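# Carry the tube rack to the next room's counter

## Task

Move the tube rack onto the counter in the adjoining room so that it stands upright and each tube sits all the way down in a hole. Neither the rack nor any tube may touch the floor, and the robot must not tip over or finish leaning. The door between the rooms swings shut on its own. The result only counts if it stays in place without the robot holding it, so release it and back away at the end.

## Robot and tools

Robot: a Hello Robot Stretch 4, about 1.6 m tall, with one arm. It has an omni-wheel base whose rim lies within 0.23 m of the base origin, a lift on a mast, an arm that telescopes forward, a wrist with yaw, pitch and roll, and a two-finger gripper. A loose object may occasionally get a brief shove from outside.

Frames: the base frame sits on the floor under the base centre, with x forward, y left and z up. hand_pose is reported in this frame and marks a point between the open fingertips. The printed value can be off. The odometry frame is the base frame as it was at scene start. base_odometry comes from wheel turns only, so slipping gets counted as travel. Heading is positive to the left and runs from -3.142 to 3.142.

execute_actions(actions, cameras): actions holds one action or none. With none, the call only returns state and images. An action contains "base", "joints" or both, and may add "pace" and "contact_limits". Alternatively it holds only {"end_of_arm": "enable_torque"}, which turns back on any wrist or gripper motor that shut itself off.

base takes exactly one relative command, measured from the base's last reported position:
- translate_m: straight drive in metres, forward positive, -2 to 2.
- strafe_m: sideways drive in metres, left positive, -2 to 2.
- rotate_rad: turn in place in radians, counter-clockwise (left) positive, -3.2 to 3.2.

joints is a single dict of absolute targets, keyed by name:
- lift_m: 0 to 1.2.
- arm_m: extension, 0 to 0.55.
- wrist_yaw_rad: -1.134 to 4.276. 0 points forward, positive turns left, 3.14 folds it back, and above 3.4 the arm can get in the way.
- wrist_pitch_rad: -1.117 to 4.259. 0 is level and 1.57 points down.
- wrist_roll_rad: -1.117 to 4.259. At 0 the fingers are level with each other; positive turns clockwise when viewed from behind.
- gripper_m: the fingertip gap in metres, -0.038 to 0.141. Negative values press the fingers together.

Tolerances for counting a joint as done are ±0.004 m for lift, arm and gripper, ±0.02 rad for yaw and roll, and ±0.05 rad for pitch. A joint target outside its range is clipped to the limit and the result reports it. Any other out-of-range value or unknown key rejects the whole call and nothing moves. All motions in one action start together. No action runs longer than 15 s. A part you leave out of an action may still be driving toward an earlier target.

pace: "slow", "default", "fast" or "max". Base speeds at these paces are 0.1, 0.3, 0.4 and 0.6 m/s, and turn rates are 1, 2, 3 and 4 rad/s. With lift_m above 0.2 both are capped more as the lift rises, down to 0.3 m/s and 1 rad/s at 1.2. contact_limits applies only to arm_m and ranges from 0 (stops at the lightest touch) to 0.75. The default is 0.5.

cameras: any of head_camera, head_left_camera, head_right_camera, wrist_camera, or "all". Leaving it out or passing null means all; [] means none. The head camera looks forward and down, so turn the base to look somewhere else. The two head fisheyes look down more steeply and also show the base and arm. The wrist camera looks along the fingers.

wait(seconds 0–10): lets the scene run without new commands. zoom_image(camera, region [x0,y0,x1,y1] in pixels, no more than 504×504): gives a close-up from the latest image. read_manual: licence texts only. finished_scene(scene): ends the scene after your last command has been held. It cannot be undone.

Result fields:
- lidar_m: 12 sectors of 30° each, starting straight ahead and going counter-clockwise. The 4th is left, the 7th behind and the 10th right. "-" means nothing seen, or something closer than 0.25 m. It covers about 0.15 m to robot height and can miss glass and thin legs.
- wrist_depth_mm: a 7×7 grid of median depths, 100–2000 mm.
- turned_by_wheels vs turned_by_imu: a gap of more than about 0.1 rad means a collision or slip.
- base_tilt: degrees, positive when leaning forward or right.
- base_status and joint_status: "done"; "off_target"; "contact_stop_at_<key>" (that part goes slack, so a slack lift may sink); "limit_stop_at_tilt" (leaning past 6°; the lift, arm and wheels go slack); "limit_stop_at_own_body"; "torque_fault" (the wrist motor goes limp until enable_torque).
- on_its_own: reports what happened without being commanded. "held at" there means the held target.
- motor_effort: a percentage, with the peak in brackets.

If a call reports a stop, later calls in the same reply are skipped.

Gripping: command a gap smaller than the object. A firm squeeze appears as a change in gripper effort; neither the gap reading nor "done" confirms a grasp. If the fingertips snag on a surface, raise the lift. To unfold the wrist at the start, send lift_m 0.4 with wrist_yaw_rad 0.

Things to avoid: turning or driving with more than 1 kg held and arm_m above 0.2, especially at fast paces, because the robot can tip. Also avoid pushing or pulling hard with the gripper held high. Do not ram the gripper into things, since that can cause wrist torque faults. Avoid drops, slams and hard pushes, and never let the rack or tubes reach the floor. Tilting the gripper up while it is rolled can trigger the own-body stop. The robot holds its last command while you are thinking, so the self-closing door keeps moving in the meantime.

Each tool is called by a JSON object that holds its "api" and its "payload".

## Session

I'll start by looking at the current state of the scene.

{"api": "execute_actions", "payload": {"actions": []}}

Scene clock: 0.00 s.
base_odometry: x=+0.000 y=+0.000 heading=+0.000 (m, m, rad; odometry frame)
turned_by_wheels: +0.000 (rad since the last result)
turned_by_imu: +0.000 (rad since the last result)
base_tilt: forward=+0.3 right=+0.9 (deg)
lidar_m: 0.88 1.33 2.92 1.13 0.87 0.82 0.92 0.80 0.78 0.85 0.84 0.83
base_status: not commanded
joint_positions: lift_m=+0.126 arm_m=+0.001 wrist_yaw_rad=+3.169 wrist_pitch_rad=-0.004 wrist_roll_rad=-0.016 gripper_m=+0.057
joint_status: not commanded
motor_effort: lift_m=+19 arm_m=-1 wrist_yaw_rad=+1 wrist_pitch_rad=-8 wrist_roll_rad=+1 gripper_m=-1 wheel_0=+0 wheel_1=+0 wheel_2=+0 (%)
hand_pose: x=-0.1190 y=+0.0793 z=+0.3055 quat_wxyz=(-0.014, +0.002, -0.008, +1.000) (m; base frame)
wrist_depth_mm: - - 133 1464 1708 1499 750 / - 108 133 1499 1160 1025 931 / - 117 144 1537 1708 1537 1336 / 135 135 1160 1661 1708 1537 1366 / 798 960 1098 1464 1661 1499 1336 / 707 788 788 931 904 1118 1182 / 233 253 286 - 715 768 820
pictures: head_camera, head_left_camera, head_right_camera, wrist_camera
Images, in order (width x height): head_camera 420x560, head_left_camera 420x672, head_right_camera 420x672, wrist_camera 616x392.

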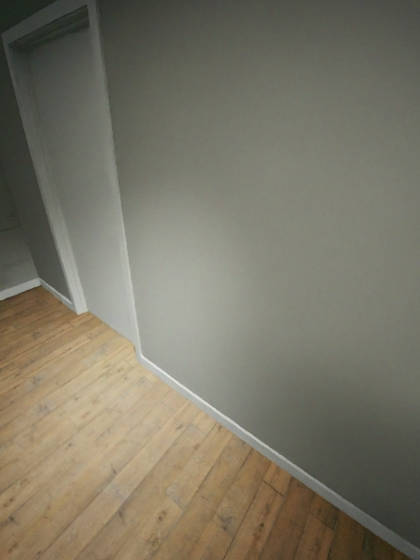

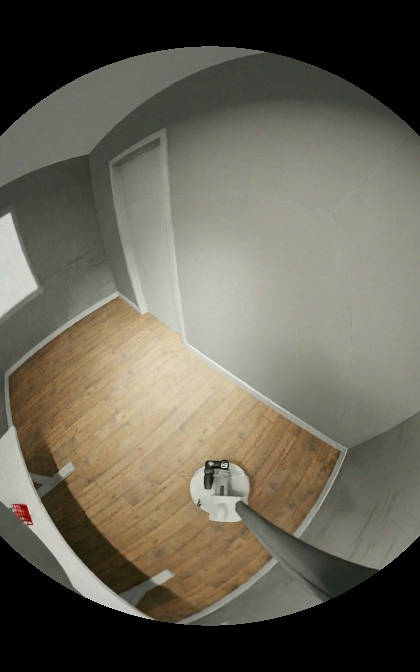

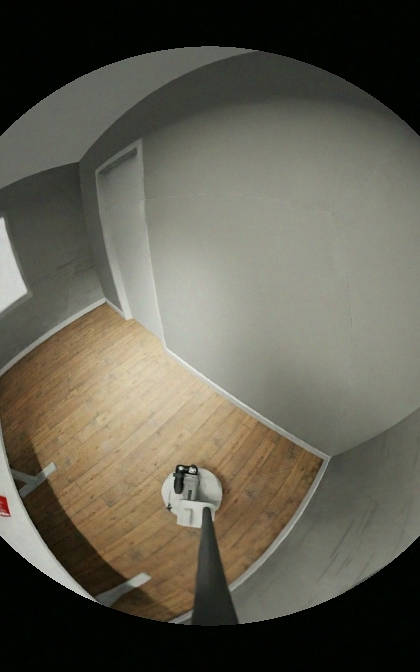

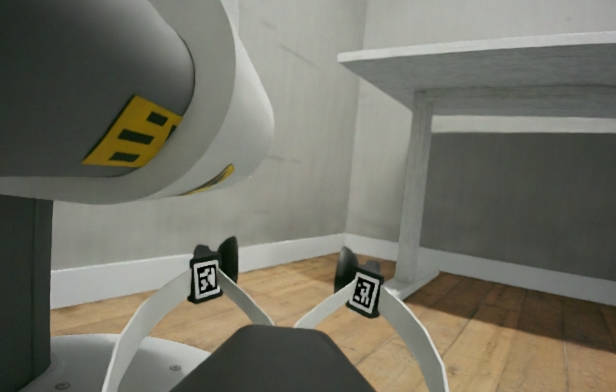

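{"api": "zoom_image", "payload": {"camera": "head_left_camera", "region": [0, 440, 140, 620]}}

{"api": "zoom_image", "payload": {"camera": "head_left_camera", "region": [60, 110, 240, 370]}}

Region (0, 440, 140, 620) of head_left_camera's 420x672 image, scaled by 2.800, with more detail than that image has.

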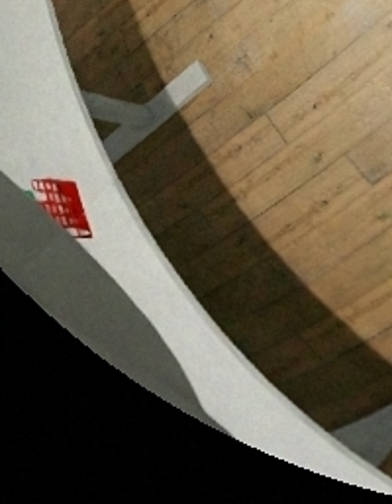

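Region (60, 110, 240, 370) of head_left_camera's 420x672 image, scaled by 1.938, with more detail than that image has; it fills the left 349 columns of this view, and the rest is white.

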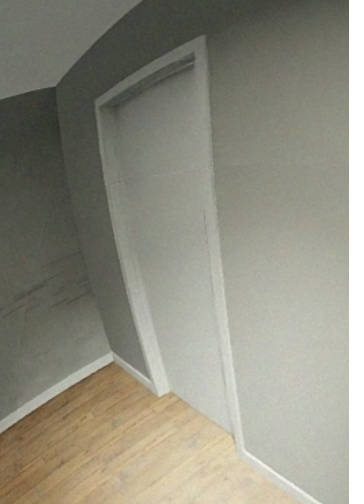

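{"api": "zoom_image", "payload": {"camera": "head_camera", "region": [0, 0, 210, 380]}}

Region (0, 0, 210, 380) of head_camera's 420x560 image, scaled by 1.326, with more detail than that image has; it fills the left 279 columns of this view, and the rest is white.

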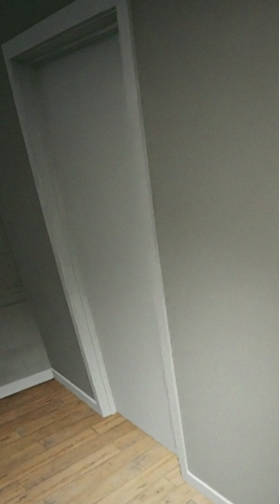

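{"api": "execute_actions", "payload": {"actions": [{"base": {"rotate_rad": 2.2}, "joints": {"lift_m": 0.75, "wrist_yaw_rad": 0}, "pace": "fast"}]}}

Scene clock: 65.60 s.
base_odometry: x=+0.000 y=+0.000 heading=+2.200 (m, m, rad; odometry frame)
turned_by_wheels: +2.200 (rad since the last result)
turned_by_imu: +2.200 (rad since the last result)
base_tilt: forward=+0.1 right=+0.7 (deg)
lidar_m: 0.81 0.83 0.96 0.79 0.78 0.89 0.83 0.84 0.95 1.71 2.94 1.02
base_status: done
joint_positions: lift_m=+0.750 arm_m=+0.001 wrist_yaw_rad=+0.000 wrist_pitch_rad=-0.004 wrist_roll_rad=-0.016 gripper_m=+0.057
joint_status: all done
motor_effort: lift_m=+21(22) arm_m=-1(0) wrist_yaw_rad=+0(5) wrist_pitch_rad=-6(5) wrist_roll_rad=-1(1) gripper_m=-2(2) wheel_0=-1(10) wheel_1=-1(9) wheel_2=-1(8) (%)
hand_pose: x=+0.4603 y=-0.0873 z=+0.9292 quat_wxyz=(+1.000, -0.008, -0.002, +0.000) (m; base frame)
wrist_depth_mm: 1182 1281 1336 1464 1576 1756 - / 1182 1255 1397 1464 1661 1756 - / 1205 1281 1397 1537 1661 1863 - / 1205 1308 1430 1537 1661 1863 - / 891 991 1008 960 1397 1921 - / 627 627 634 723 854 1808 - / 1229 1366 1430 - 1708 1921 -
pictures: head_camera, head_left_camera, head_right_camera, wrist_camera
camera_calibration (this result's frames):
wrist_camera: T_world_to_cam=[[-0.0177808, -0.992773, 0.118686, -0.198351], [-0.0577172, -0.117487, -0.991396, 0.979928], [0.998175, -0.024478, -0.055211, -0.181949], [0, 0, 0, 1]] pos_world=[0.234649, -0.0862424, 0.984992]
Images, in order (width x height): head_camera 420x560, head_left_camera 420x672, head_right_camera 420x672, wrist_camera 616x392.

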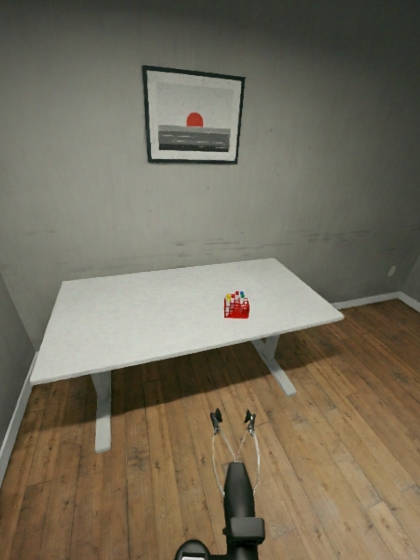

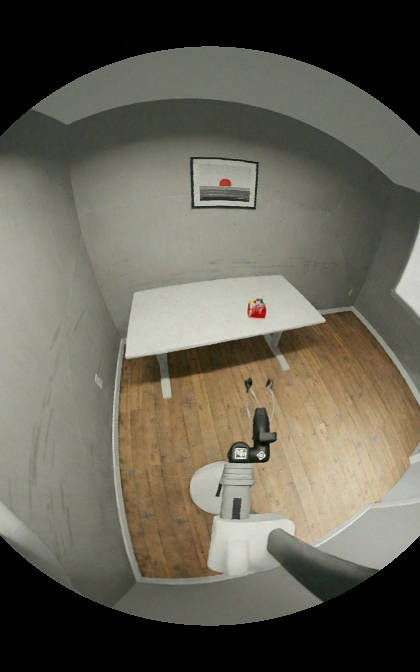

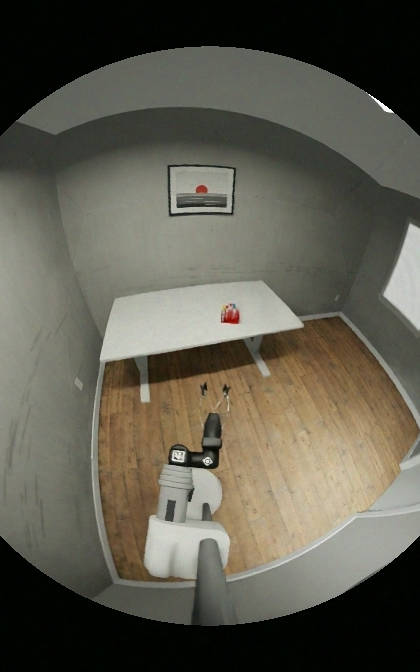

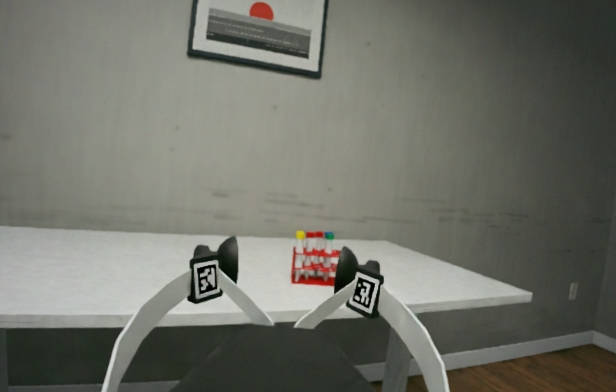

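{"api": "zoom_image", "payload": {"camera": "wrist_camera", "region": [270, 215, 370, 300]}}

{"api": "zoom_image", "payload": {"camera": "head_camera", "region": [200, 270, 280, 340]}}

Region (270, 215, 370, 300) of wrist_camera's 616x392 image, scaled by 5.040; it fills the top 428 rows of this view, and the rest is white.

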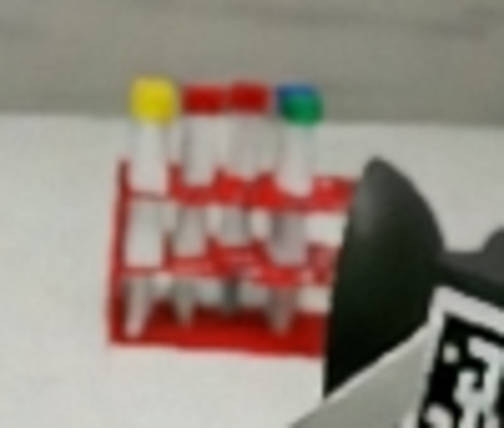

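Region (200, 270, 280, 340) of head_camera's 420x560 image, scaled by 6.300, with more detail than that image has; it fills the top 441 rows of this view, and the rest is white.

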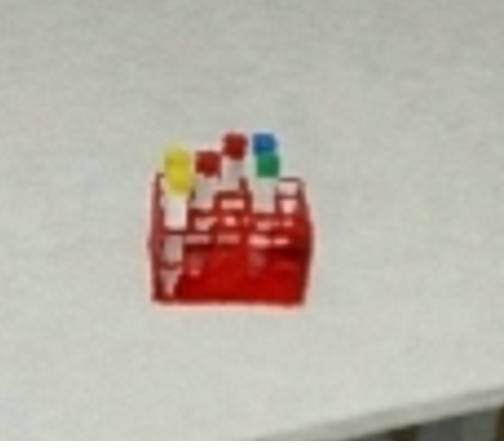

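{"api": "execute_actions", "payload": {"actions": [{"base": {"translate_m": 0.35}, "joints": {"lift_m": 0.95, "wrist_pitch_rad": 0.9, "arm_m": 0.15}, "pace": "fast"}], "cameras": ["head_camera", "wrist_camera"]}}

Scene clock: 146.20 s.
base_odometry: x=-0.206 y=+0.283 heading=+2.200 (m, m, rad; odometry frame)
turned_by_wheels: +0.000 (rad since the last result)
turned_by_imu: +0.001 (rad since the last result)
base_tilt: forward=+0.2 right=+0.8 (deg)
lidar_m: 0.51 0.51 0.58 0.90 0.89 1.02 1.17 1.15 1.30 2.31 2.81 0.64
base_status: done
joint_positions: lift_m=+0.950 arm_m=+0.149 wrist_yaw_rad=+0.000 wrist_pitch_rad=+0.901 wrist_roll_rad=-0.016 gripper_m=+0.057
joint_status: all done
motor_effort: lift_m=+21(23) arm_m=+5(6) wrist_yaw_rad=+1(2) wrist_pitch_rad=-2(4) wrist_roll_rad=+1(0) gripper_m=-3(2) wheel_0=-1(7) wheel_1=-1(5) wheel_2=-1(10) (%)
hand_pose: x=+0.4991 y=-0.0874 z=+0.9019 quat_wxyz=(+0.900, -0.007, +0.435, +0.003) (m; base frame)
wrist_depth_mm: 627 654 668 699 732 768 1205 / 554 569 591 574 597 654 683 / 488 504 517 521 535 569 591 / 436 455 462 473 488 504 535 / 399 410 418 439 462 1229 1308 / 375 382 1042 1078 1098 1160 1160 / 946 960 991 - 1008 1060 1078
pictures: head_camera, wrist_camera
camera_calibration (this result's frames):
wrist_camera: T_world_to_cam=[[0.0822889, -0.992758, 0.0875244, -0.216325], [-0.815381, -0.117563, -0.566862, 0.950318], [0.573047, -0.0247193, -0.81915, 0.678985], [0, 0, 0, 1]] pos_world=[0.403582, -0.0862521, 1.11382]
Images, in order (width x height): head_camera 420x560, wrist_camera 616x392.

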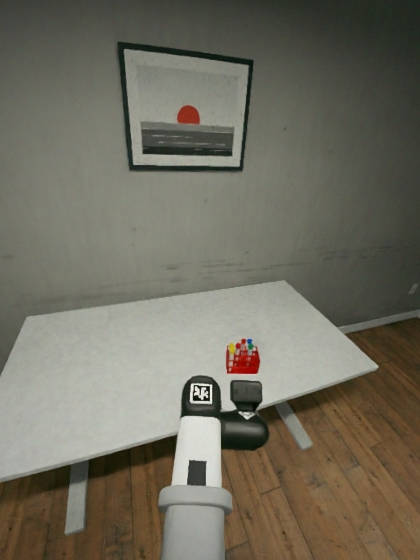

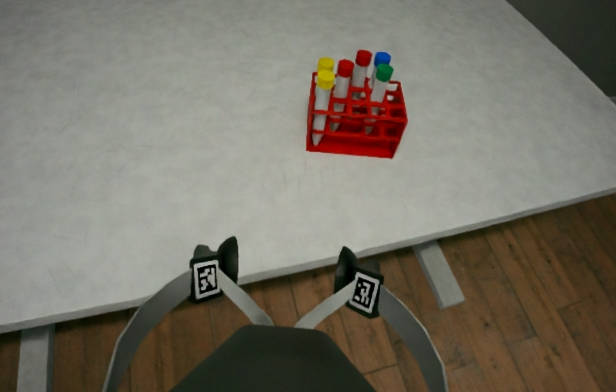

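{"api": "zoom_image", "payload": {"camera": "wrist_camera", "region": [290, 40, 430, 170]}}

Region (290, 40, 430, 170) of wrist_camera's 616x392 image, scaled by 3.600; it fills the top 468 rows of this view, and the rest is white.

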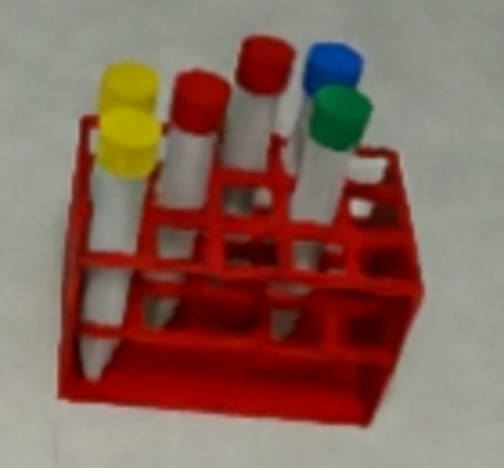

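{"api": "zoom_image", "payload": {"camera": "head_camera", "region": [200, 320, 290, 400]}}

Region (200, 320, 290, 400) of head_camera's 420x560 image, scaled by 5.600, with more detail than that image has.

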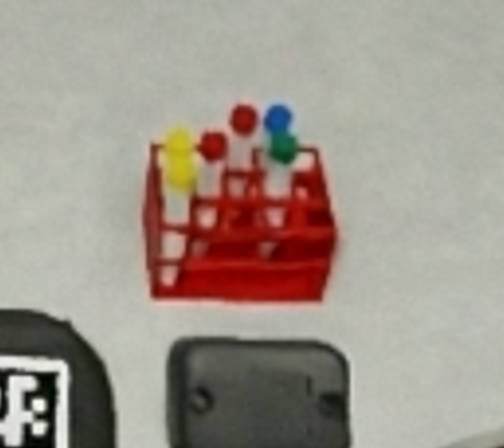

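{"api": "execute_actions", "payload": {"actions": [{"joints": {"lift_m": 0.64, "wrist_pitch_rad": 0.0, "arm_m": 0.1, "gripper_m": 0.14}}], "cameras": ["head_camera", "wrist_camera"]}}

Scene clock: 261.10 s.
base_odometry: x=-0.206 y=+0.283 heading=+2.200 (m, m, rad; odometry frame)
turned_by_wheels: +0.000 (rad since the last result)
turned_by_imu: +0.002 (rad since the last result)
base_tilt: forward=+0.2 right=+0.8 (deg)
lidar_m: 0.50 0.48 0.55 0.89 0.89 1.04 1.15 1.17 1.34 2.32 2.80 0.64
base_status: not commanded
joint_positions: lift_m=+0.640 arm_m=+0.101 wrist_yaw_rad=+0.000 wrist_pitch_rad=+0.003 wrist_roll_rad=-0.016 gripper_m=+0.140
joint_status: all done
motor_effort: lift_m=+16(19) arm_m=-5(6) wrist_yaw_rad=+1(0) wrist_pitch_rad=-9(13) wrist_roll_rad=+0(0) gripper_m=+1(4) wheel_0=-1(1) wheel_1=-1(1) wheel_2=-1(1) (%)
hand_pose: x=+0.5604 y=-0.0874 z=+0.8177 quat_wxyz=(+1.000, -0.008, +0.001, +0.000) (m; base frame)
wrist_depth_mm: 842 904 976 1060 1138 1281 1397 / 854 917 991 1078 1160 1308 1397 / 866 931 1008 1098 1182 1281 1464 / 878 931 1025 1078 1205 1366 1464 / 517 445 640 477 492 891 1464 / 334 332 349 375 364 455 480 / 254 265 287 - 315 330 368
pictures: head_camera, wrist_camera
camera_calibration (this result's frames):
wrist_camera: T_world_to_cam=[[-0.017362, -0.992766, 0.118801, -0.183768], [-0.0642532, -0.117466, -0.990996, 0.878456], [0.997783, -0.0248391, -0.0617489, -0.282444], [0, 0, 0, 1]] pos_world=[0.33507, -0.0862651, 0.874938]
Images, in order (width x height): head_camera 420x560, wrist_camera 616x392.

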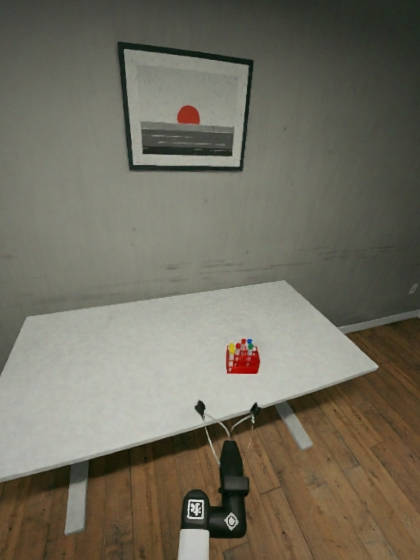

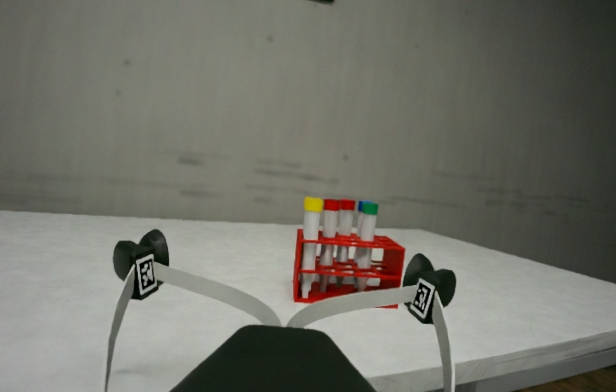

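{"api": "zoom_image", "payload": {"camera": "wrist_camera", "region": [280, 185, 420, 315]}}

Region (280, 185, 420, 315) of wrist_camera's 616x392 image, scaled by 3.600; it fills the top 468 rows of this view, and the rest is white.

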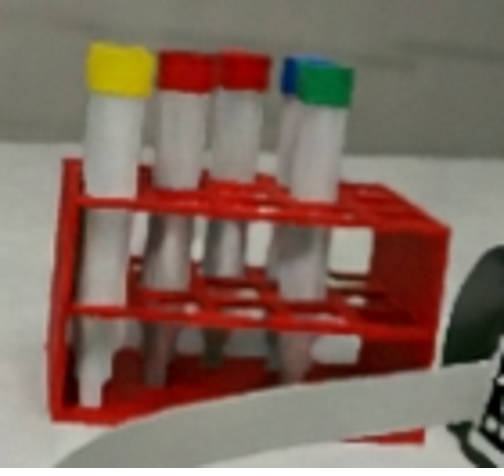

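{"api": "execute_actions", "payload": {"actions": [{"base": {"strafe_m": -0.063}, "joints": {"arm_m": 0.22, "lift_m": 0.62}}], "cameras": ["head_camera", "wrist_camera"]}}

{"api": "zoom_image", "payload": {"camera": "wrist_camera", "region": [200, 130, 400, 320]}}

Scene clock: 358.77 s.
base_odometry: x=-0.155 y=+0.320 heading=+2.200 (m, m, rad; odometry frame)
turned_by_wheels: +0.000 (rad since the last result)
turned_by_imu: +0.001 (rad since the last result)
base_tilt: forward=+0.3 right=+0.7 (deg)
lidar_m: 0.53 0.51 0.59 0.95 0.95 1.10 1.15 1.13 1.30 2.29 2.72 0.64
base_status: done
joint_positions: lift_m=+0.620 arm_m=+0.219 wrist_yaw_rad=+0.000 wrist_pitch_rad=+0.002 wrist_roll_rad=-0.016 gripper_m=+0.140
joint_status: all done
motor_effort: lift_m=+16(17) arm_m=+5(5) wrist_yaw_rad=+0(2) wrist_pitch_rad=-5(7) wrist_roll_rad=+0(0) gripper_m=+0(0) wheel_0=+0(9) wheel_1=+0(7) wheel_2=+0(0) (%)
hand_pose: x=+0.6784 y=-0.0874 z=+0.7978 quat_wxyz=(+1.000, -0.008, +0.001, +0.000) (m; base frame)
wrist_depth_mm: 759 809 891 960 1042 1160 1255 / 788 842 891 976 1060 1160 1281 / 798 842 917 991 1078 1182 1336 / 788 842 917 370 1098 1205 1336 / 449 387 477 345 683 768 1366 / 287 290 301 310 314 397 418 / 220 231 249 - 274 270 293
pictures: head_camera, wrist_camera
camera_calibration (this result's frames):
wrist_camera: T_world_to_cam=[[-0.017259, -0.992769, 0.118797, -0.17938], [-0.0639628, -0.117475, -0.991014, 0.866136], [0.997803, -0.0247024, -0.0614728, -0.401704], [0, 0, 0, 1]] pos_world=[0.453126, -0.0862565, 0.854969]
Images, in order (width x height): head_camera 420x560, wrist_camera 616x392.

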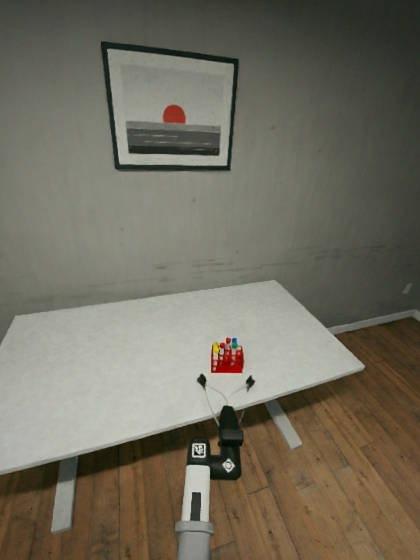

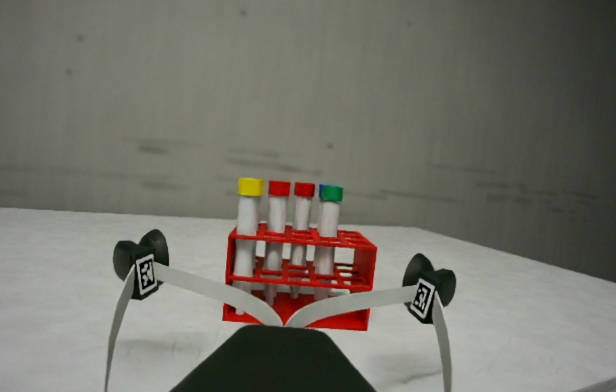

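Region (200, 130, 400, 320) of wrist_camera's 616x392 image, scaled by 2.520; it fills the top 479 rows of this view, and the rest is white.

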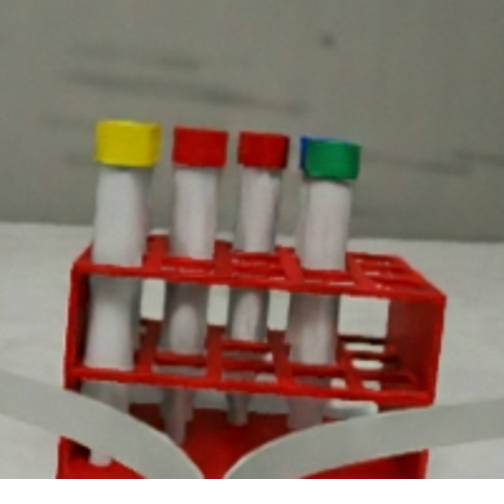

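{"api": "execute_actions", "payload": {"actions": [{"joints": {"arm_m": 0.0, "lift_m": 0.66}, "pace": "fast"}], "cameras": []}}

{"api": "execute_actions", "payload": {"actions": [{"base": {"rotate_rad": -1.85}, "pace": "fast"}], "cameras": ["head_camera", "head_left_camera", "wrist_camera"]}}

Scene clock: 383.77 s.
base_odometry: x=-0.155 y=+0.320 heading=+2.200 (m, m, rad; odometry frame)
turned_by_wheels: +0.000 (rad since the last result)
turned_by_imu: +0.001 (rad since the last result)
base_tilt: forward=+0.3 right=+0.7 (deg)
lidar_m: 0.52 0.51 0.55 0.98 0.96 1.10 1.16 1.14 1.30 2.25 2.73 0.67
base_status: not commanded
joint_positions: lift_m=+0.660 arm_m=+0.002 wrist_yaw_rad=+0.000 wrist_pitch_rad=+0.002 wrist_roll_rad=-0.016 gripper_m=+0.140
joint_status: all done
motor_effort: lift_m=+21(22) arm_m=-5(6) wrist_yaw_rad=+2(0) wrist_pitch_rad=-7(7) wrist_roll_rad=-1(1) gripper_m=+1(2) wheel_0=+0(0) wheel_1=+1(1) wheel_2=+0(0) (%)
hand_pose: x=+0.4612 y=-0.0875 z=+0.8374 quat_wxyz=(+1.000, -0.008, +0.001, +0.000) (m; base frame)
wrist_depth_mm: 931 1008 1098 1160 1255 1397 1537 / 931 1008 1078 1182 1281 1430 1576 / 946 1025 1098 1205 1308 1464 1618 / 960 1042 1118 1205 1308 1499 1661 / 585 512 707 580 904 1464 1618 / 377 377 397 427 413 521 609 / 301 329 343 - 891 1537 1708
pictures: none
No camera images: the call's "cameras" was empty. Leave "cameras" out to get every camera's image.

Scene clock: 385.73 s.
base_odometry: x=-0.155 y=+0.320 heading=+0.350 (m, m, rad; odometry frame)
turned_by_wheels: -1.850 (rad since the last result)
turned_by_imu: -1.849 (rad since the last result)
base_tilt: forward=+0.2 right=+0.7 (deg)
lidar_m: 1.53 2.72 0.87 0.57 0.52 0.54 0.68 0.94 0.98 1.23 1.13 1.15
base_status: done
joint_positions: lift_m=+0.660 arm_m=+0.002 wrist_yaw_rad=+0.000 wrist_pitch_rad=+0.002 wrist_roll_rad=-0.016 gripper_m=+0.140
joint_status: not commanded
motor_effort: lift_m=+20(20) arm_m=-5(6) wrist_yaw_rad=+1(0) wrist_pitch_rad=-6(7) wrist_roll_rad=-1(1) gripper_m=+0(0) wheel_0=+0(8) wheel_1=-1(8) wheel_2=+0(6) (%)
hand_pose: x=+0.4612 y=-0.0874 z=+0.8374 quat_wxyz=(+1.000, -0.008, +0.001, +0.000) (m; base frame)
wrist_depth_mm: - - - 1756 1182 960 831 / - - - 1708 1229 960 820 / - - - 1708 1205 976 820 / - - - 1708 1182 946 809 / - - - 1708 1182 946 809 / 1863 1863 - 1537 1060 904 788 / 1397 1499 1661 - 1160 904 809
pictures: head_camera, head_left_camera, wrist_camera
camera_calibration (this result's frames):
wrist_camera: T_world_to_cam=[[-0.0173667, -0.992767, 0.118797, -0.187823], [-0.0640065, -0.117468, -0.991012, 0.89155], [0.997798, -0.0248144, -0.0615035, -0.182463], [0, 0, 0, 1]] pos_world=[0.235865, -0.0862635, 0.894628]
Images, in order (width x height): head_camera 420x560, head_left_camera 420x672, wrist_camera 616x392.

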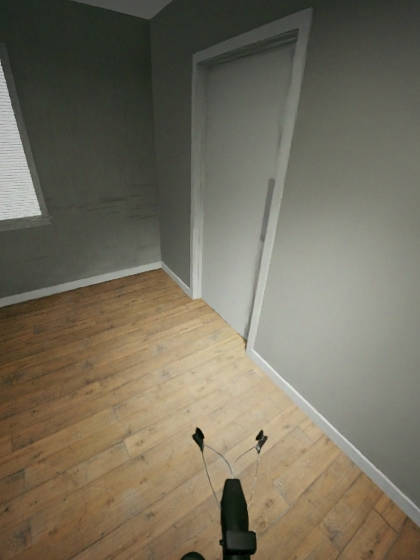

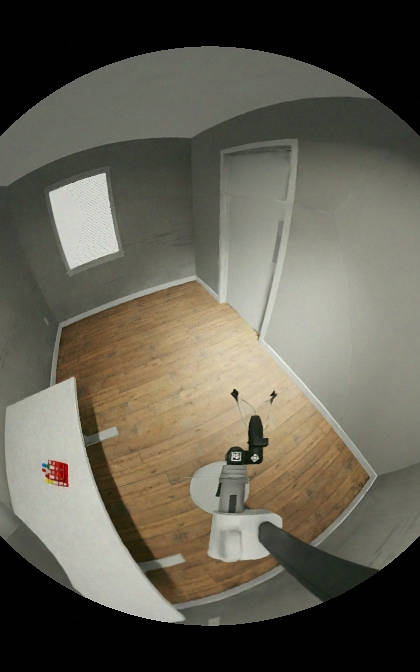

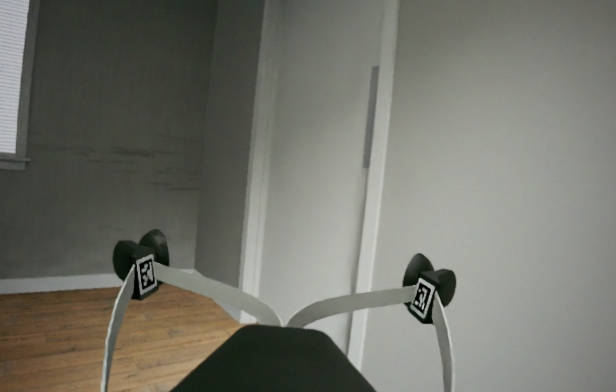

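{"api": "zoom_image", "payload": {"camera": "head_camera", "region": [170, 0, 330, 360]}}

Region (170, 0, 330, 360) of head_camera's 420x560 image, scaled by 1.400, with more detail than that image has.

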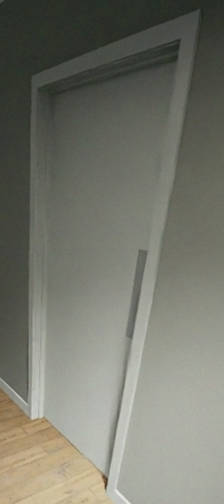

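{"api": "execute_actions", "payload": {"actions": [{"base": {"rotate_rad": 1.85}, "pace": "fast"}], "cameras": ["head_camera", "wrist_camera"]}}

Scene clock: 477.50 s.
base_odometry: x=-0.155 y=+0.320 heading=+2.199 (m, m, rad; odometry frame)
turned_by_wheels: +1.850 (rad since the last result)
turned_by_imu: +1.851 (rad since the last result)
base_tilt: forward=+0.2 right=+0.8 (deg)
lidar_m: 0.50 0.51 0.59 0.97 0.95 1.10 1.15 1.13 1.29 2.27 2.76 0.66
base_status: done
joint_positions: lift_m=+0.660 arm_m=+0.002 wrist_yaw_rad=+0.000 wrist_pitch_rad=+0.002 wrist_roll_rad=-0.016 gripper_m=+0.140
joint_status: not commanded
motor_effort: lift_m=+20(20) arm_m=-5(5) wrist_yaw_rad=+0(0) wrist_pitch_rad=-8(6) wrist_roll_rad=+0(0) gripper_m=+1(3) wheel_0=+1(4) wheel_1=-1(8) wheel_2=-1(8) (%)
hand_pose: x=+0.4612 y=-0.0874 z=+0.8374 quat_wxyz=(+1.000, -0.008, +0.001, +0.000) (m; base frame)
wrist_depth_mm: 931 991 1078 1160 1255 1430 1537 / 946 1008 1098 1160 1308 1430 1576 / 946 1025 1098 1205 1336 1464 1576 / 960 1042 1138 1205 1308 1430 1618 / 591 508 699 580 891 1430 1661 / 377 377 397 421 413 521 615 / 303 330 343 - 904 1537 1708
pictures: head_camera, wrist_camera
camera_calibration (this result's frames):
wrist_camera: T_world_to_cam=[[-0.0171032, -0.992771, 0.118797, -0.187869], [-0.0639754, -0.117484, -0.991012, 0.891554], [0.997805, -0.0245496, -0.0615036, -0.182466], [0, 0, 0, 1]] pos_world=[0.23589, -0.0862468, 0.894637]
Images, in order (width x height): head_camera 420x560, wrist_camera 616x392.

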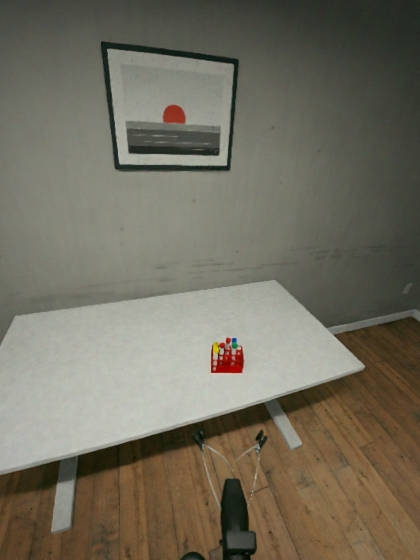

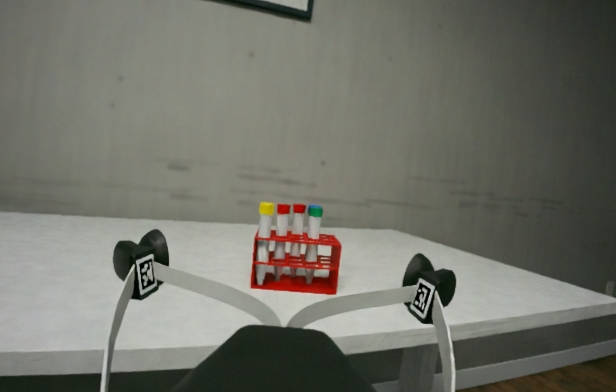

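{"api": "execute_actions", "payload": {"actions": [{"joints": {"arm_m": 0.25, "lift_m": 0.632, "wrist_pitch_rad": 0.12, "gripper_m": 0.141}}], "cameras": ["head_camera", "wrist_camera"]}}

Scene clock: 500.47 s.
base_odometry: x=-0.155 y=+0.320 heading=+2.199 (m, m, rad; odometry frame)
turned_by_wheels: +0.000 (rad since the last result)
turned_by_imu: +0.001 (rad since the last result)
base_tilt: forward=+0.3 right=+0.7 (deg)
lidar_m: 0.52 0.51 0.59 0.97 0.94 1.09 1.15 1.14 1.28 2.27 2.73 0.66
base_status: not commanded
joint_positions: lift_m=+0.632 arm_m=+0.249 wrist_yaw_rad=+0.000 wrist_pitch_rad=+0.122 wrist_roll_rad=-0.016 gripper_m=+0.141
joint_status: all done
motor_effort: lift_m=+16(19) arm_m=+6(7) wrist_yaw_rad=+1(0) wrist_pitch_rad=-7(8) wrist_roll_rad=+0(2) gripper_m=+2(4) wheel_0=+0(0) wheel_1=+0(1) wheel_2=-1(1) (%)
hand_pose: x=+0.7063 y=-0.0874 z=+0.7753 quat_wxyz=(+0.998, -0.008, +0.061, +0.001) (m; base frame)
wrist_depth_mm: 723 768 820 904 976 1060 1138 / 741 798 854 917 991 1098 1229 / 768 820 891 917 1060 1160 1281 / 535 585 549 310 866 1160 1308 / 330 296 343 334 370 477 512 / 238 239 247 267 260 306 322 / 191 198 211 - 229 229 244
pictures: head_camera, wrist_camera
camera_calibration (this result's frames):
wrist_camera: T_world_to_cam=[[-0.00289064, -0.992768, 0.120018, -0.187311], [-0.181949, -0.117493, -0.976263, 0.917543], [0.983304, -0.0246591, -0.180294, -0.328502], [0, 0, 0, 1]] pos_world=[0.489422, -0.0862528, 0.859018]
Images, in order (width x height): head_camera 420x560, wrist_camera 616x392.

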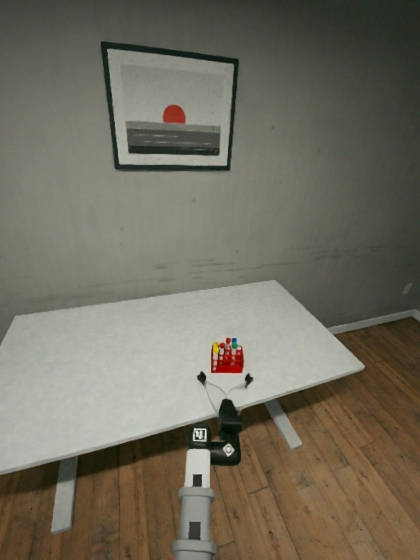

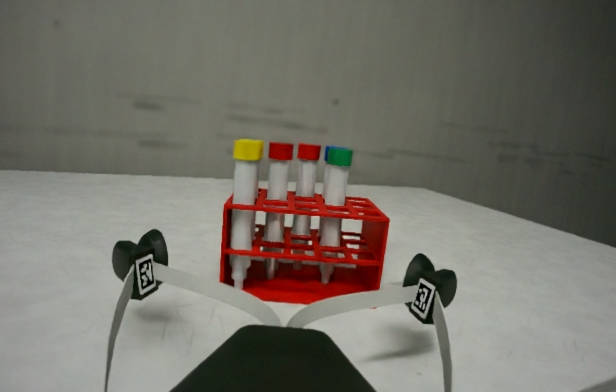

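{"api": "zoom_image", "payload": {"camera": "wrist_camera", "region": [90, 120, 480, 340]}}

Region (90, 120, 480, 340) of wrist_camera's 616x392 image, scaled by 1.292; it fills the top 284 rows of this view, and the rest is white.

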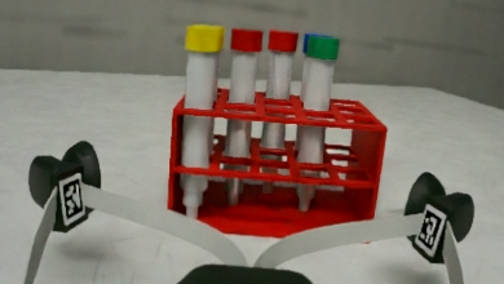

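{"api": "execute_actions", "payload": {"actions": [{"base": {"strafe_m": -0.009}, "joints": {"arm_m": 0.285}, "pace": "slow"}], "cameras": ["head_camera", "wrist_camera"]}}

Scene clock: 523.33 s.
base_odometry: x=-0.148 y=+0.325 heading=+2.199 (m, m, rad; odometry frame)
turned_by_wheels: +0.000 (rad since the last result)
turned_by_imu: +0.001 (rad since the last result)
base_tilt: forward=+0.3 right=+0.7 (deg)
lidar_m: 0.53 0.50 0.59 0.97 0.96 1.11 1.14 1.14 1.31 2.26 2.73 0.66
base_status: done
joint_positions: lift_m=+0.632 arm_m=+0.284 wrist_yaw_rad=+0.000 wrist_pitch_rad=+0.122 wrist_roll_rad=-0.016 gripper_m=+0.141
joint_status: all done
motor_effort: lift_m=+16(16) arm_m=+6(9) wrist_yaw_rad=+0(1) wrist_pitch_rad=-5(4) wrist_roll_rad=+1(0) gripper_m=+0(0) wheel_0=-1(1) wheel_1=+0(6) wheel_2=-1(3) (%)
hand_pose: x=+0.7413 y=-0.0874 z=+0.7753 quat_wxyz=(+0.998, -0.008, +0.061, +0.001) (m; base frame)
wrist_depth_mm: 707 741 809 866 931 1008 1118 / 715 768 831 878 976 1060 1138 / 741 788 854 917 1008 1118 1229 / 535 585 270 287 866 1138 1281 / 329 296 277 278 325 477 512 / 237 237 246 264 257 306 320 / 190 198 212 - 230 227 243
pictures: head_camera, wrist_camera
camera_calibration (this result's frames):
wrist_camera: T_world_to_cam=[[-0.0029217, -0.992767, 0.120018, -0.187196], [-0.181953, -0.117487, -0.976263, 0.92391], [0.983303, -0.0246899, -0.180294, -0.362899], [0, 0, 0, 1]] pos_world=[0.5244, -0.086255, 0.859018]
Images, in order (width x height): head_camera 420x560, wrist_camera 616x392.

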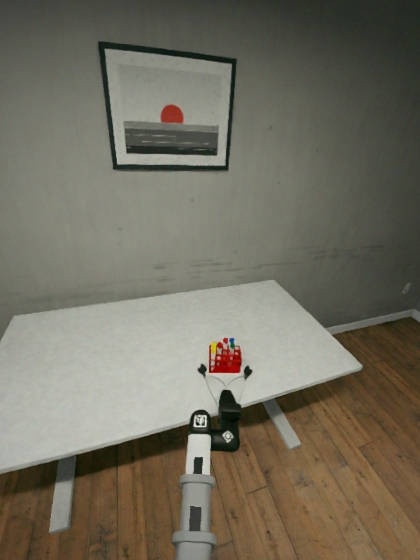

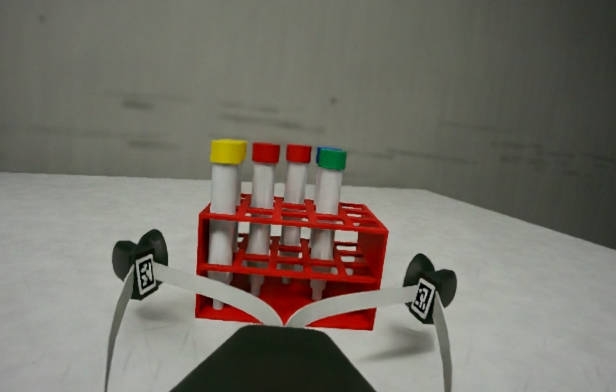

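{"api": "zoom_image", "payload": {"camera": "wrist_camera", "region": [100, 130, 470, 340]}}

Region (100, 130, 470, 340) of wrist_camera's 616x392 image, scaled by 1.362; it fills the top 286 rows of this view, and the rest is white.

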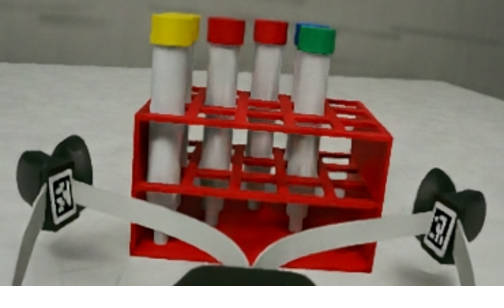

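{"api": "execute_actions", "payload": {"actions": [{"joints": {"arm_m": 0.325}, "pace": "slow", "contact_limits": {"arm_m": 0.2}}], "cameras": ["head_camera", "wrist_camera"]}}

Scene clock: 543.40 s.
base_odometry: x=-0.148 y=+0.325 heading=+2.199 (m, m, rad; odometry frame)
turned_by_wheels: +0.000 (rad since the last result)
turned_by_imu: +0.001 (rad since the last result)
base_tilt: forward=+0.2 right=+0.7 (deg)
lidar_m: 0.53 0.52 0.58 0.96 0.97 1.07 1.13 1.13 1.31 2.24 2.73 0.66
base_status: not commanded
joint_positions: lift_m=+0.632 arm_m=+0.324 wrist_yaw_rad=+0.000 wrist_pitch_rad=+0.122 wrist_roll_rad=-0.016 gripper_m=+0.141
joint_status: all done
motor_effort: lift_m=+16(16) arm_m=+6(7) wrist_yaw_rad=+1(0) wrist_pitch_rad=-7(7) wrist_roll_rad=+1(1) gripper_m=+1(2) wheel_0=-1(1) wheel_1=+0(1) wheel_2=-1(2) (%)
contact_limits: arm_m 0.2
hand_pose: x=+0.7813 y=-0.0874 z=+0.7753 quat_wxyz=(+0.998, -0.008, +0.061, +0.001) (m; base frame)
wrist_depth_mm: 668 715 778 820 891 991 1060 / 683 732 788 854 917 1025 1098 / 715 750 798 878 976 1060 1160 / 535 585 231 254 854 1078 1182 / 330 296 209 242 272 473 512 / 237 237 208 229 217 306 320 / 190 198 211 - 223 227 243
pictures: head_camera, wrist_camera
camera_calibration (this result's frames):
wrist_camera: T_world_to_cam=[[-0.00293495, -0.992767, 0.120018, -0.187073], [-0.181954, -0.117484, -0.976263, 0.931189], [0.983303, -0.024703, -0.180294, -0.402234], [0, 0, 0, 1]] pos_world=[0.564403, -0.0862559, 0.859018]
Images, in order (width x height): head_camera 420x560, wrist_camera 616x392.

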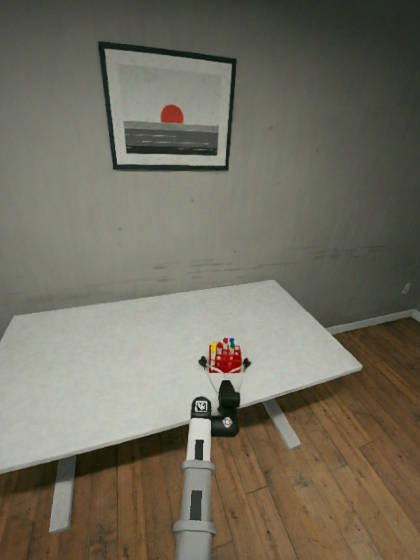

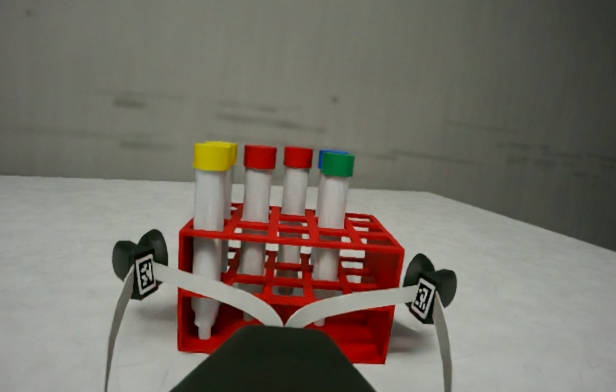

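{"api": "execute_actions", "payload": {"actions": [{"joints": {"gripper_m": 0.085}, "pace": "slow"}], "cameras": ["head_camera", "wrist_camera"]}}

Scene clock: 552.93 s.
base_odometry: x=-0.148 y=+0.325 heading=+2.199 (m, m, rad; odometry frame)
turned_by_wheels: +0.000 (rad since the last result)
turned_by_imu: +0.002 (rad since the last result)
base_tilt: forward=+0.2 right=+0.7 (deg)
lidar_m: 0.55 0.52 0.57 0.96 0.94 1.08 1.13 1.14 1.31 2.23 2.74 0.67
base_status: not commanded
joint_positions: lift_m=+0.632 arm_m=+0.324 wrist_yaw_rad=+0.000 wrist_pitch_rad=+0.123 wrist_roll_rad=-0.016 gripper_m=+0.085
joint_status: all done
motor_effort: lift_m=+16(16) arm_m=+6(6) wrist_yaw_rad=+0(1) wrist_pitch_rad=-7(8) wrist_roll_rad=-1(1) gripper_m=-23(23) wheel_0=-1(1) wheel_1=+1(0) wheel_2=-2(1) (%)
hand_pose: x=+0.7812 y=-0.0874 z=+0.7751 quat_wxyz=(+0.998, -0.008, +0.061, +0.000) (m; base frame)
wrist_depth_mm: 676 707 759 831 904 976 1060 / 691 723 788 866 917 1025 1118 / 707 750 798 866 960 1042 1182 / 525 580 218 246 842 1078 1229 / 327 322 206 230 242 473 504 / 236 196 201 224 200 306 317 / 190 197 206 - 222 226 241
pictures: head_camera, wrist_camera
camera_calibration (this result's frames):
wrist_camera: T_world_to_cam=[[-0.00287818, -0.992767, 0.12002, -0.187103], [-0.182764, -0.117477, -0.976113, 0.931468], [0.983153, -0.0247448, -0.181104, -0.401504], [0, 0, 0, 1]] pos_world=[0.564439, -0.0862588, 0.85896]
Images, in order (width x height): head_camera 420x560, wrist_camera 616x392.

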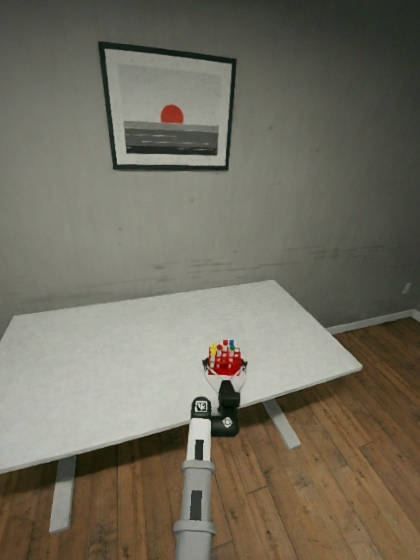

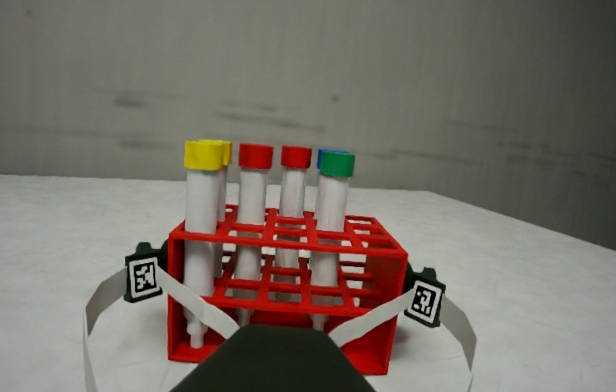

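{"api": "execute_actions", "payload": {"actions": [{"joints": {"gripper_m": 0.07}, "pace": "slow"}], "cameras": ["wrist_camera"]}}

{"api": "execute_actions", "payload": {"actions": [{"joints": {"lift_m": 0.67}, "pace": "slow"}], "cameras": ["head_camera", "wrist_camera"]}}

Scene clock: 559.23 s.
base_odometry: x=-0.148 y=+0.325 heading=+2.199 (m, m, rad; odometry frame)
turned_by_wheels: +0.000 (rad since the last result)
turned_by_imu: +0.001 (rad since the last result)
base_tilt: forward=+0.2 right=+0.7 (deg)
lidar_m: 0.53 0.52 0.56 0.94 0.97 1.10 1.12 1.15 1.30 2.25 2.72 0.64
base_status: not commanded
joint_positions: lift_m=+0.632 arm_m=+0.324 wrist_yaw_rad=+0.000 wrist_pitch_rad=+0.123 wrist_roll_rad=-0.016 gripper_m=+0.071
joint_status: all done
motor_effort: lift_m=+16(16) arm_m=+6(6) wrist_yaw_rad=+1(1) wrist_pitch_rad=-11(9) wrist_roll_rad=-1(1) gripper_m=-27(31) wheel_0=-1(1) wheel_1=+0(1) wheel_2=-2(2) (%)
hand_pose: x=+0.7812 y=-0.0874 z=+0.7750 quat_wxyz=(+0.998, -0.008, +0.062, +0.000) (m; base frame)
wrist_depth_mm: 668 715 778 820 904 991 1078 / 691 741 788 854 931 1025 1118 / 699 759 788 854 976 1042 1160 / 525 585 213 242 831 1098 1229 / 327 319 194 223 236 473 508 / 224 191 193 224 198 291 315 / 186 194 202 - 219 226 242
pictures: wrist_camera
camera_calibration (this result's frames):
wrist_camera: T_world_to_cam=[[-0.00285025, -0.992767, 0.120021, -0.187117], [-0.182992, -0.117477, -0.97607, 0.931545], [0.98311, -0.0247449, -0.181333, -0.401297], [0, 0, 0, 1]] pos_world=[0.564451, -0.0862588, 0.858943]
Images, in order (width x height): wrist_camera 616x392.

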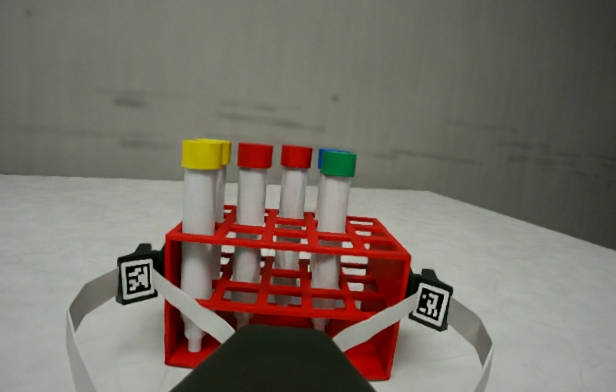

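Scene clock: 560.40 s.
base_odometry: x=-0.148 y=+0.325 heading=+2.199 (m, m, rad; odometry frame)
turned_by_wheels: +0.000 (rad since the last result)
turned_by_imu: +0.000 (rad since the last result)
base_tilt: forward=+0.3 right=+0.9 (deg)
lidar_m: 0.52 0.51 0.60 0.98 0.96 1.10 1.14 1.15 1.32 2.26 2.71 0.66
base_status: not commanded
joint_positions: lift_m=+0.670 arm_m=+0.324 wrist_yaw_rad=+0.000 wrist_pitch_rad=+0.123 wrist_roll_rad=-0.016 gripper_m=+0.071
joint_status: all done
motor_effort: lift_m=+22(22) arm_m=+6(6) wrist_yaw_rad=+1(0) wrist_pitch_rad=-9(9) wrist_roll_rad=+1(1) gripper_m=-30(31) wheel_0=-1(1) wheel_1=+0(0) wheel_2=-2(2) (%)
hand_pose: x=+0.7812 y=-0.0874 z=+0.8125 quat_wxyz=(+0.998, -0.008, +0.062, +0.000) (m; base frame)
wrist_depth_mm: 676 707 768 831 904 991 1078 / 691 732 788 854 931 1025 1118 / 707 759 788 854 960 1060 1160 / 668 750 213 241 960 1098 1229 / 415 402 194 223 236 597 1229 / 283 191 193 224 199 370 402 / 237 245 202 - 265 287 306
pictures: head_camera, wrist_camera
camera_calibration (this result's frames):
wrist_camera: T_world_to_cam=[[-0.00283165, -0.992767, 0.120022, -0.191631], [-0.183144, -0.117477, -0.976042, 0.968223], [0.983082, -0.024745, -0.181487, -0.39435], [0, 0, 0, 1]] pos_world=[0.56446, -0.0862589, 0.896456]
Images, in order (width x height): head_camera 420x560, wrist_camera 616x392.

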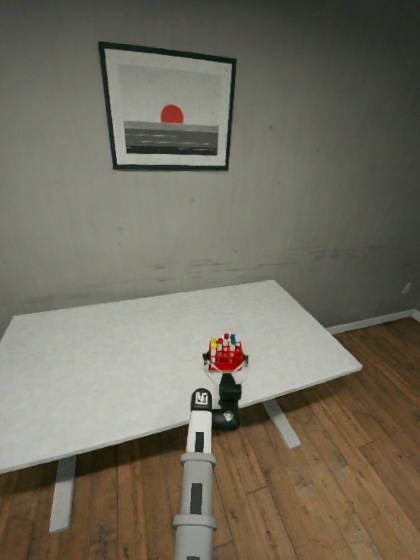

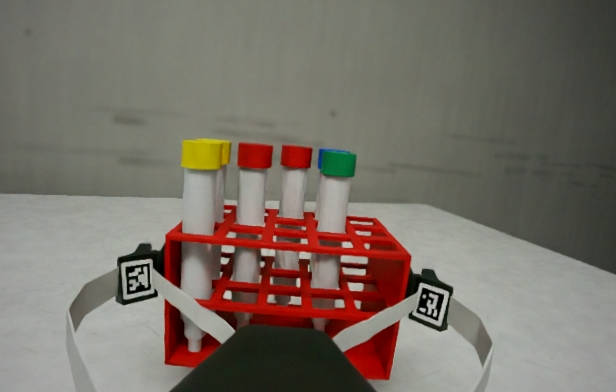

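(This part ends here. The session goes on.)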